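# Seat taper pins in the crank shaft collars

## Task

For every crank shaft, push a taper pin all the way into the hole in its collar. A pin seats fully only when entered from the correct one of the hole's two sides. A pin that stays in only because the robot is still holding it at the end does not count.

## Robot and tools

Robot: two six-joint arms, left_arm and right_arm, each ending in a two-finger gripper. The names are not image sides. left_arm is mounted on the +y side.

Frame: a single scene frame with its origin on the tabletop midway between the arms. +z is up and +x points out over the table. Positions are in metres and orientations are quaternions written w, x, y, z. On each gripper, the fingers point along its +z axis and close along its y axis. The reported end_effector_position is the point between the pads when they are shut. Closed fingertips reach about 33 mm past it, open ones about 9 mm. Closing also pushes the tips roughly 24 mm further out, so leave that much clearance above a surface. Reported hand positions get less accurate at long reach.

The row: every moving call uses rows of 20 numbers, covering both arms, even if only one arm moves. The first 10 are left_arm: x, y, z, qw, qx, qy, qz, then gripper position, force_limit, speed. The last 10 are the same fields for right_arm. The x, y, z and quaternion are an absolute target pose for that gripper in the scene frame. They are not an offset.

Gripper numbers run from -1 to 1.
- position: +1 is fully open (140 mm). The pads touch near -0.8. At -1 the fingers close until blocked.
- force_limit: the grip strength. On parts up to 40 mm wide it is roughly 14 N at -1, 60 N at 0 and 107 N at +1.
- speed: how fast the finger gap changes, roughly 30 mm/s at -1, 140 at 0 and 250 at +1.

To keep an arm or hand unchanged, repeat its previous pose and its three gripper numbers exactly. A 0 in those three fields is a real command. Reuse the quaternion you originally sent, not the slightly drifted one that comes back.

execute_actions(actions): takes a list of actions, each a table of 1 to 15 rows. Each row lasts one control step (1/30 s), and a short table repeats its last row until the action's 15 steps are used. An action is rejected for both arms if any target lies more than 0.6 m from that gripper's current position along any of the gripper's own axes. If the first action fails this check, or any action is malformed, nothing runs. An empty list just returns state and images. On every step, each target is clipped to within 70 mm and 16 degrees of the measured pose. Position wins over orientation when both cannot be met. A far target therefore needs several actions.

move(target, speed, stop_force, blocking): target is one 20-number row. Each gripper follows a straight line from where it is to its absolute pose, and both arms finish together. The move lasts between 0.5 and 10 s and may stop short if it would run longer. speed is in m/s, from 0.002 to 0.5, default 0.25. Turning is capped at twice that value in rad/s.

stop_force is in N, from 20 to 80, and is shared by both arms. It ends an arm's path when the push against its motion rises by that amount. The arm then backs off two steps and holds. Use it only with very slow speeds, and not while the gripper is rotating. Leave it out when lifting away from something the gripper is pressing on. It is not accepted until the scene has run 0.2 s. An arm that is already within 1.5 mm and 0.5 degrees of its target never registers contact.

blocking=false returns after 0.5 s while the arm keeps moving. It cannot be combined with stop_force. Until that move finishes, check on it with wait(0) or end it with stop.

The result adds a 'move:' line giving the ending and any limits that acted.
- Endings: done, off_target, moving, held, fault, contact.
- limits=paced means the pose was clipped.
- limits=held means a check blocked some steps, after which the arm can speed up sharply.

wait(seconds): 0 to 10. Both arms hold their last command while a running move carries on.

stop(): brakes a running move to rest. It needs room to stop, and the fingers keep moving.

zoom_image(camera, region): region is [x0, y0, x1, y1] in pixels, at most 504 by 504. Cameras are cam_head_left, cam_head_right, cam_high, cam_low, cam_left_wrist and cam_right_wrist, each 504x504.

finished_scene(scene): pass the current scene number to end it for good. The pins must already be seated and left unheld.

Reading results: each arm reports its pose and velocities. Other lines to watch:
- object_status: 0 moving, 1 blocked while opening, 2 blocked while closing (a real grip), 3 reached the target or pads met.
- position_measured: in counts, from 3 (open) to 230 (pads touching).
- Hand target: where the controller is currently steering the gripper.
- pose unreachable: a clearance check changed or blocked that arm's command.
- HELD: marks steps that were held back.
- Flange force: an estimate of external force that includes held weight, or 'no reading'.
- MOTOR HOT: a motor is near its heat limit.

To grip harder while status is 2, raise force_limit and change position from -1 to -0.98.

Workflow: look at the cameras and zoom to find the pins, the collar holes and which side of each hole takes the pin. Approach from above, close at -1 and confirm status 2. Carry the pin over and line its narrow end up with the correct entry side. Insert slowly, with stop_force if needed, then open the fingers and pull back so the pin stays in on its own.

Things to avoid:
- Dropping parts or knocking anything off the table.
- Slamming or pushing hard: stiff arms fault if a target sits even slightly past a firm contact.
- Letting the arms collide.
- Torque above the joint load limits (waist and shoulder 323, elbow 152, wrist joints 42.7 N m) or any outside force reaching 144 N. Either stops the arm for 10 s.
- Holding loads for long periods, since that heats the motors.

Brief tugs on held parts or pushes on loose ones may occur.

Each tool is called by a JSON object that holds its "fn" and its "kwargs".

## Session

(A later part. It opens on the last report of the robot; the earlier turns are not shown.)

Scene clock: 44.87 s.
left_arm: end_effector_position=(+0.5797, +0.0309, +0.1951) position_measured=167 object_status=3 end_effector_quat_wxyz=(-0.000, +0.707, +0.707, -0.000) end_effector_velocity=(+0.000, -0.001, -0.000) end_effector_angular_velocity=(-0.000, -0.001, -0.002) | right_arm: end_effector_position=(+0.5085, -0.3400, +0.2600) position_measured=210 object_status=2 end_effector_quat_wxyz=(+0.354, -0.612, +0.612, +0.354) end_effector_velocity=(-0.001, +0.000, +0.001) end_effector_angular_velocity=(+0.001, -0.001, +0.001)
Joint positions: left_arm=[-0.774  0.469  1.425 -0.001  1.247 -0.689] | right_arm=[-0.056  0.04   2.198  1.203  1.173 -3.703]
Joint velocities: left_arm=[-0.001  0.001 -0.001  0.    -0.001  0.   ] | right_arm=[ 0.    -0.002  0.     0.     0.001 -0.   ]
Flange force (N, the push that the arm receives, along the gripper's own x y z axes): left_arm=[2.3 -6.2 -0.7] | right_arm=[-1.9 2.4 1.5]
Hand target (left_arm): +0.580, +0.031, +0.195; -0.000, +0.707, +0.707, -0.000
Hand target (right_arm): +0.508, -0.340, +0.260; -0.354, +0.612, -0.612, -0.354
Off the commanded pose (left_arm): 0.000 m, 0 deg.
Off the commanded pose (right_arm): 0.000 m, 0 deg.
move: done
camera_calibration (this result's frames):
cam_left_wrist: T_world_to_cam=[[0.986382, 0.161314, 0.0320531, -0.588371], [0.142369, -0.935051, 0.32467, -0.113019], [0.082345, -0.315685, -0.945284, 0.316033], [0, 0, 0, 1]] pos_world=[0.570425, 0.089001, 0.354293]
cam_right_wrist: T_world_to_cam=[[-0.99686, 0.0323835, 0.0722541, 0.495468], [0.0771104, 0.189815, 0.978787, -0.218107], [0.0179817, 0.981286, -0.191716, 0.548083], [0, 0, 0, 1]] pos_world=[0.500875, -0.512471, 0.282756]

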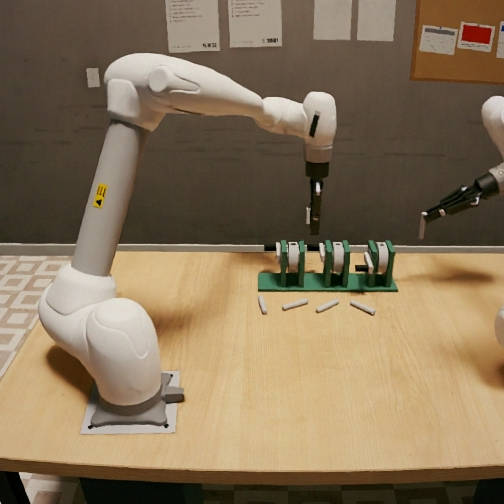

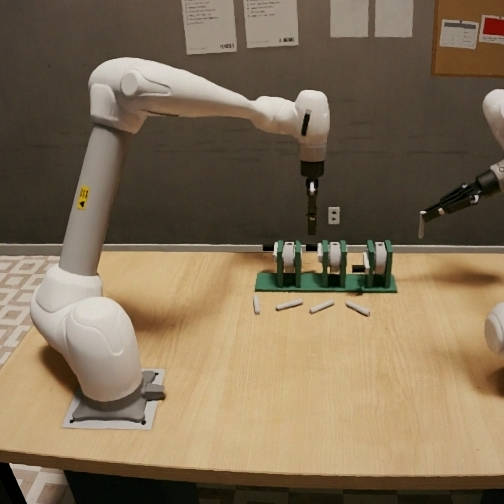

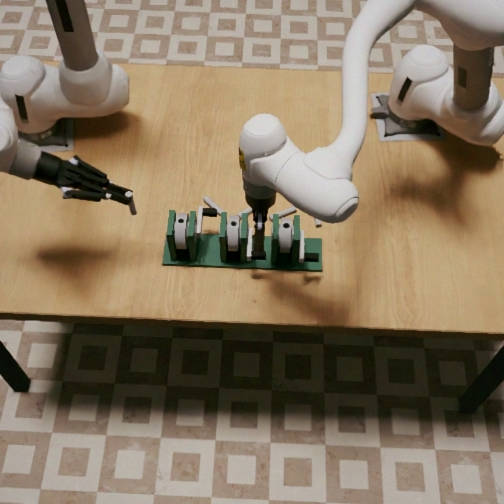

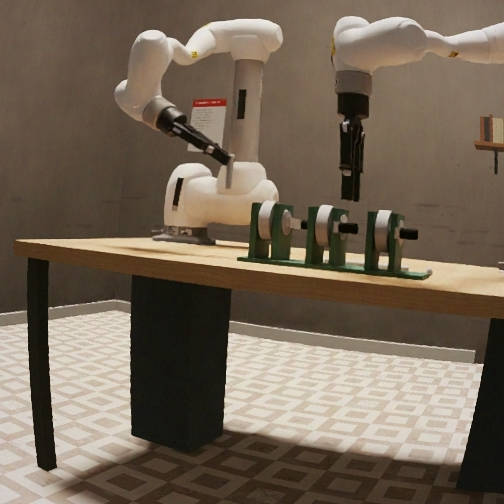

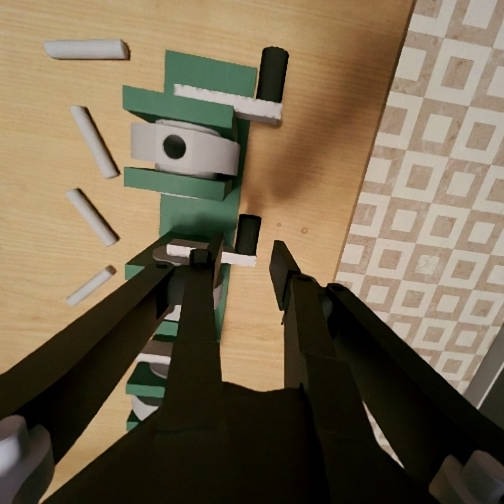

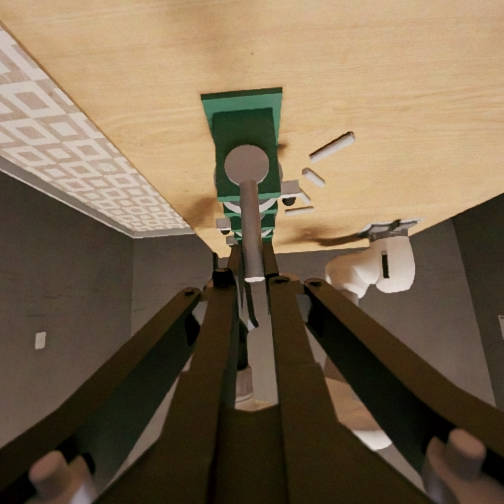

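{"fn": "move", "kwargs": {"target": [0.5815,0.032,0.11,0,0.7071,0.7071,0,-0.3,-0.8,0,0.5085,-0.42,0.26,-0.3536,0.6124,-0.6124,-0.3536,-1,0.3,-0.5], "speed": 0.12}}

{"fn": "execute_actions", "kwargs": {"actions": [[[0.5815,0.032,0.11,0,0.7071,0.7071,0,-1,-0.8,-0.5,0.5085,-0.42,0.26,-0.3536,0.6124,-0.6124,-0.3536,-1,0.3,-0.5]],[[0.58,0.032,0.1245,0,0.7071,0.7071,0,-1,-0.8,-0.5,0.5085,-0.42,0.26,-0.3536,0.6124,-0.6124,-0.3536,-1,0.3,-0.5]],[[0.5749,0.032,0.1396,0,0.7071,0.7071,0,-1,-0.8,-0.5,0.5085,-0.42,0.26,-0.3536,0.6124,-0.6124,-0.3536,-1,0.3,-0.5]],[[0.5651,0.032,0.155,0,0.7071,0.7071,0,-1,-0.8,-0.5,0.5085,-0.42,0.26,-0.3536,0.6124,-0.6124,-0.3536,-1,0.3,-0.5]]]}}

Scene clock: 46.70 s.
left_arm: end_effector_position=(+0.5816, +0.0320, +0.1100) position_measured=167 object_status=3 end_effector_quat_wxyz=(+0.000, +0.707, +0.707, +0.000) end_effector_velocity=(-0.001, +0.000, -0.001) end_effector_angular_velocity=(+0.001, +0.003, +0.002) | right_arm: end_effector_position=(+0.5086, -0.4199, +0.2600) position_measured=210 object_status=2 end_effector_quat_wxyz=(+0.354, -0.612, +0.612, +0.354) end_effector_velocity=(+0.001, -0.001, -0.001) end_effector_angular_velocity=(-0.001, -0.000, -0.002)
Joint positions: left_arm=[-0.771  0.523  1.505  0.     1.113 -0.687] | right_arm=[-0.229  0.027  2.212  1.115  1.298 -3.761]
Joint velocities: left_arm=[ 0.     0.001  0.001 -0.001  0.001 -0.001] | right_arm=[-0.001  0.001 -0.     0.    -0.002 -0.   ]
Flange force (N, the push that the arm receives, along the gripper's own x y z axes): left_arm=[2.0 -4.4 -0.7] | right_arm=[-0.4 0.1 1.9]
Hand target (left_arm): +0.582, +0.032, +0.110; -0.000, +0.707, +0.707, +0.000
Hand target (right_arm): +0.509, -0.420, +0.260; -0.354, +0.612, -0.612, -0.354
Off the commanded pose (left_arm): 0.000 m, 0 deg.
Off the commanded pose (right_arm): 0.000 m, 0 deg.
move: done
camera_calibration (this result's frames):
cam_left_wrist: T_world_to_cam=[[0.986353, 0.161356, 0.0327533, -0.587711], [0.142218, -0.935198, 0.324312, -0.084583], [0.0829605, -0.315228, -0.945383, 0.235437], [0, 0, 0, 1]] pos_world=[0.572187, 0.0899451, 0.269259]
cam_right_wrist: T_world_to_cam=[[-0.996875, 0.0323017, 0.0720912, 0.498172], [0.0769326, 0.189698, 0.978824, -0.20295], [0.017942, 0.981311, -0.191591, 0.626447], [0, 0, 0, 1]] pos_world=[0.500988, -0.592332, 0.28276]

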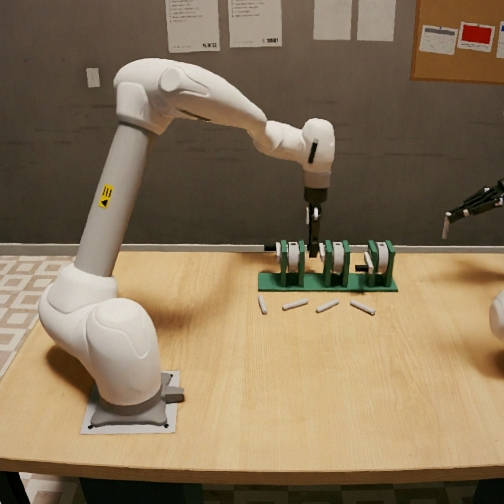

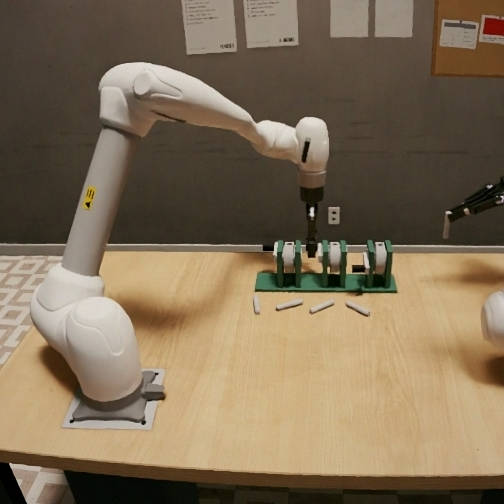

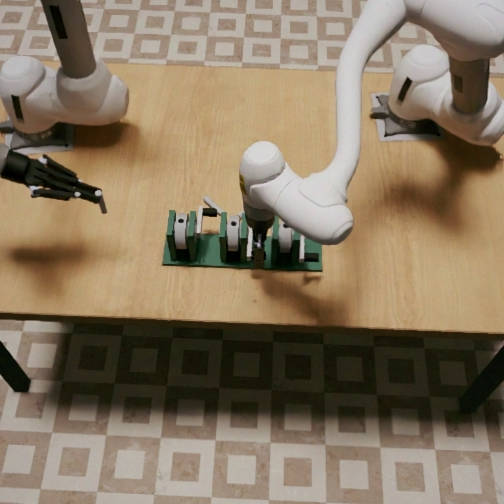

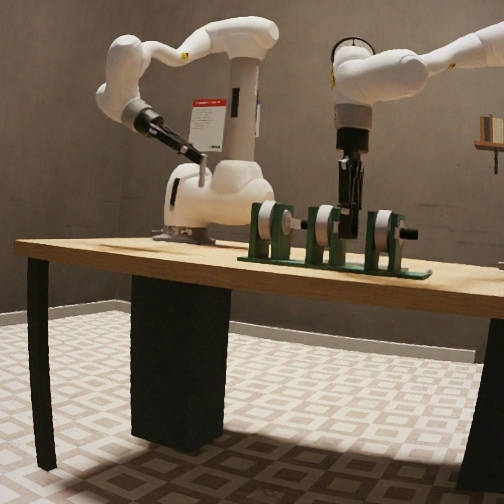

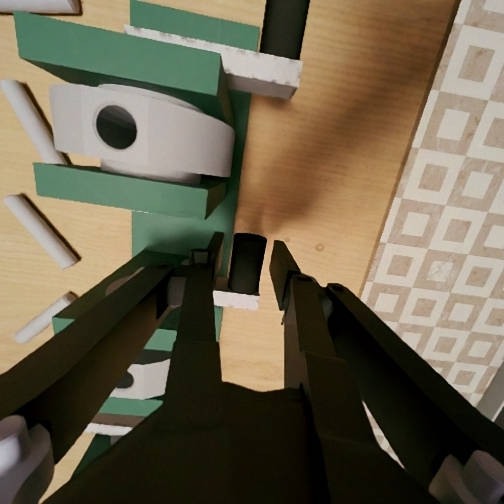

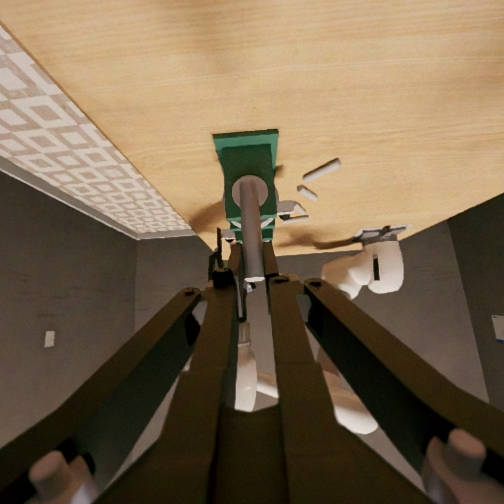

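Scene clock: 48.70 s.
left_arm: end_effector_position=(+0.5651, +0.0320, +0.1550) position_measured=196 object_status=2 end_effector_quat_wxyz=(-0.000, +0.707, +0.707, -0.000) end_effector_velocity=(+0.001, -0.000, +0.001) end_effector_angular_velocity=(-0.000, -0.001, +0.000) | right_arm: end_effector_position=(+0.5085, -0.4200, +0.2600) position_measured=210 object_status=2 end_effector_quat_wxyz=(+0.354, -0.612, +0.612, +0.354) end_effector_velocity=(-0.000, -0.000, -0.000) end_effector_angular_velocity=(+0.001, +0.002, +0.001)
Joint positions: left_arm=[-0.784  0.474  1.495 -0.     1.173 -0.7  ] | right_arm=[-0.23   0.027  2.212  1.115  1.298 -3.761]
Joint velocities: left_arm=[ 0.     0.    -0.002  0.001  0.001 -0.   ] | right_arm=[-0.     0.001 -0.     0.     0.002  0.   ]
Flange force (N, the push that the arm receives, along the gripper's own x y z axes): left_arm=[3.0 -19.0 13.8] | right_arm=[-0.5 -0.3 2.2]
Flange force at the end of the 1st action (N, along the gripper's axes at the end of the call): left_arm=[-1.1 -18.8 0.3] | right_arm=[-0.6 0.7 1.7]
Flange force at the end of the 2nd action (N, along the gripper's axes at the end of the call): left_arm=[0.3 -22.5 7.6] | right_arm=[0.0 -0.7 1.2]
Flange force at the end of the 3rd action (N, along the gripper's axes at the end of the call): left_arm=[1.2 -20.6 10.3] | right_arm=[0.9 -0.7 1.5]
Hand target (left_arm): +0.565, +0.032, +0.155; -0.000, +0.707, +0.707, -0.000
Hand target (right_arm): +0.508, -0.420, +0.260; -0.354, +0.612, -0.612, -0.354
Off the commanded pose (left_arm): 0.000 m, 0 deg.
Off the commanded pose (right_arm): 0.000 m, 0 deg.
Step readings (end_effector_position; steps 1 to 15: 1st action; 16 to 30: 2nd action; 31 to 45: 3rd action; 46 to 60: 4th action):
0: left_arm (+0.5816, +0.0320, +0.1100) | right_arm (+0.5086, -0.4199, +0.2600)
1: left_arm (+0.5816, +0.0320, +0.1100) | right_arm (+0.5086, -0.4199, +0.2600)
2: left_arm (+0.5815, +0.0320, +0.1100) | right_arm (+0.5086, -0.4199, +0.2600)
4: left_arm (+0.5815, +0.0320, +0.1099) | right_arm (+0.5085, -0.4200, +0.2600)
8: left_arm (+0.5814, +0.0321, +0.1098) | right_arm (+0.5085, -0.4200, +0.2600)
15: left_arm (+0.5814, +0.0321, +0.1098) | right_arm (+0.5085, -0.4200, +0.2600)
16: left_arm (+0.5813, +0.0321, +0.1107) | right_arm (+0.5085, -0.4200, +0.2600)
17: left_arm (+0.5807, +0.0322, +0.1158) | right_arm (+0.5085, -0.4200, +0.2600)
19: left_arm (+0.5801, +0.0320, +0.1242) | right_arm (+0.5085, -0.4200, +0.2600)
23: left_arm (+0.5800, +0.0321, +0.1244) | right_arm (+0.5085, -0.4200, +0.2600)
30: left_arm (+0.5800, +0.0320, +0.1245) | right_arm (+0.5085, -0.4200, +0.2600)
31: left_arm (+0.5797, +0.0320, +0.1251) | right_arm (+0.5085, -0.4200, +0.2600)
32: left_arm (+0.5781, +0.0321, +0.1297) | right_arm (+0.5085, -0.4200, +0.2600)
34: left_arm (+0.5752, +0.0320, +0.1392) | right_arm (+0.5085, -0.4200, +0.2600)
38: left_arm (+0.5749, +0.0320, +0.1395) | right_arm (+0.5085, -0.4200, +0.2600)
45: left_arm (+0.5749, +0.0320, +0.1396) | right_arm (+0.5085, -0.4200, +0.2600)
46: left_arm (+0.5746, +0.0320, +0.1401) | right_arm (+0.5085, -0.4200, +0.2600)
47: left_arm (+0.5720, +0.0320, +0.1440) | right_arm (+0.5085, -0.4200, +0.2600)
49: left_arm (+0.5658, +0.0320, +0.1543) | right_arm (+0.5085, -0.4200, +0.2600)
53: left_arm (+0.5651, +0.0320, +0.1549) | right_arm (+0.5085, -0.4200, +0.2600)
60: end_effector_position above
camera_calibration (this result's frames):
cam_left_wrist: T_world_to_cam=[[0.986382, 0.161222, 0.0325404, -0.572855], [0.142156, -0.9352, 0.324335, -0.0967243], [0.0827216, -0.315293, -0.945382, 0.279436], [0, 0, 0, 1]] pos_world=[0.555688, 0.0900041, 0.314186]
cam_right_wrist: T_world_to_cam=[[-0.99686, 0.0323833, 0.0722537, 0.498059], [0.07711, 0.189815, 0.978787, -0.202921], [0.0179815, 0.981286, -0.191716, 0.626586], [0, 0, 0, 1]] pos_world=[0.500875, -0.592471, 0.282757]

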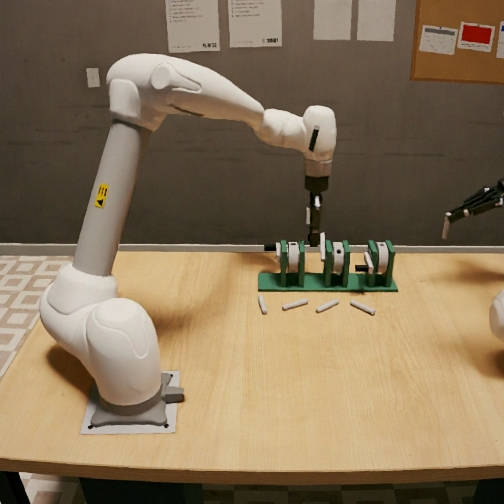

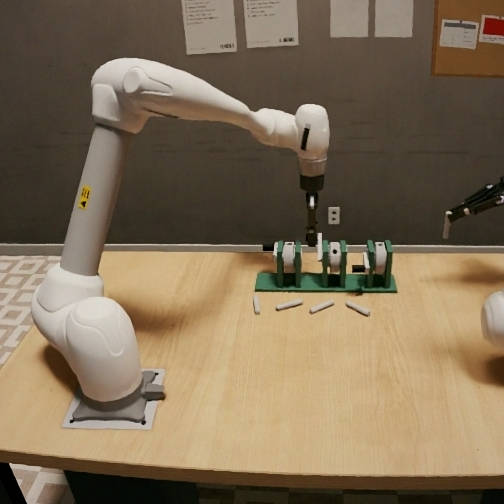

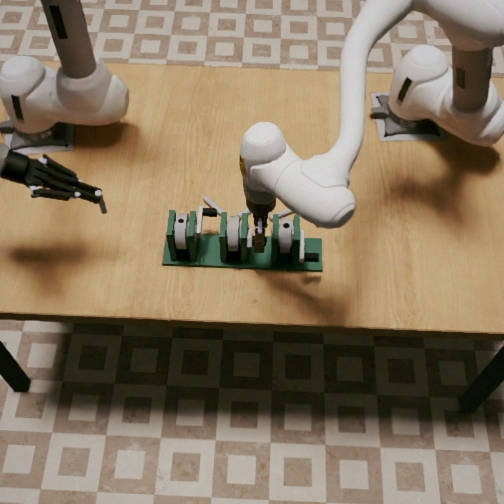

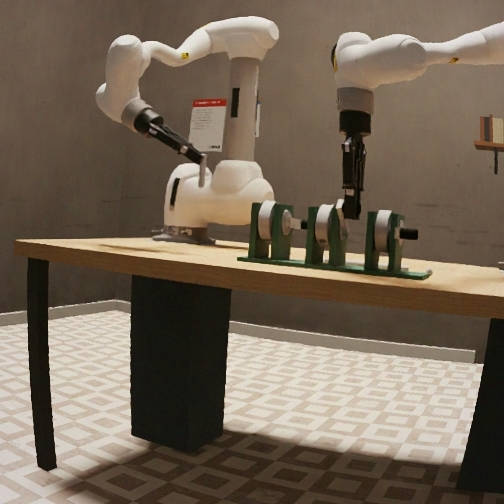

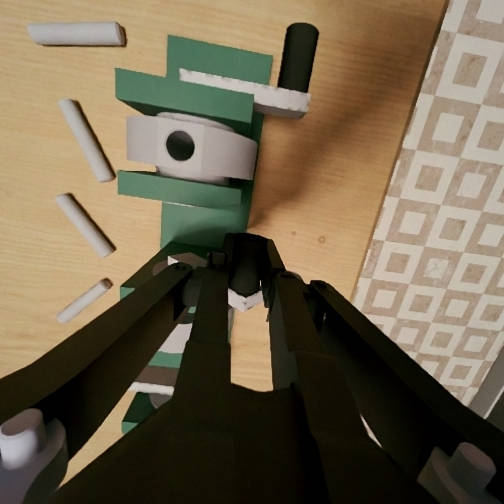

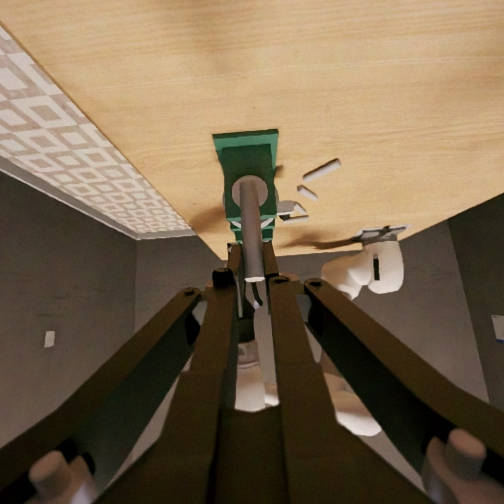

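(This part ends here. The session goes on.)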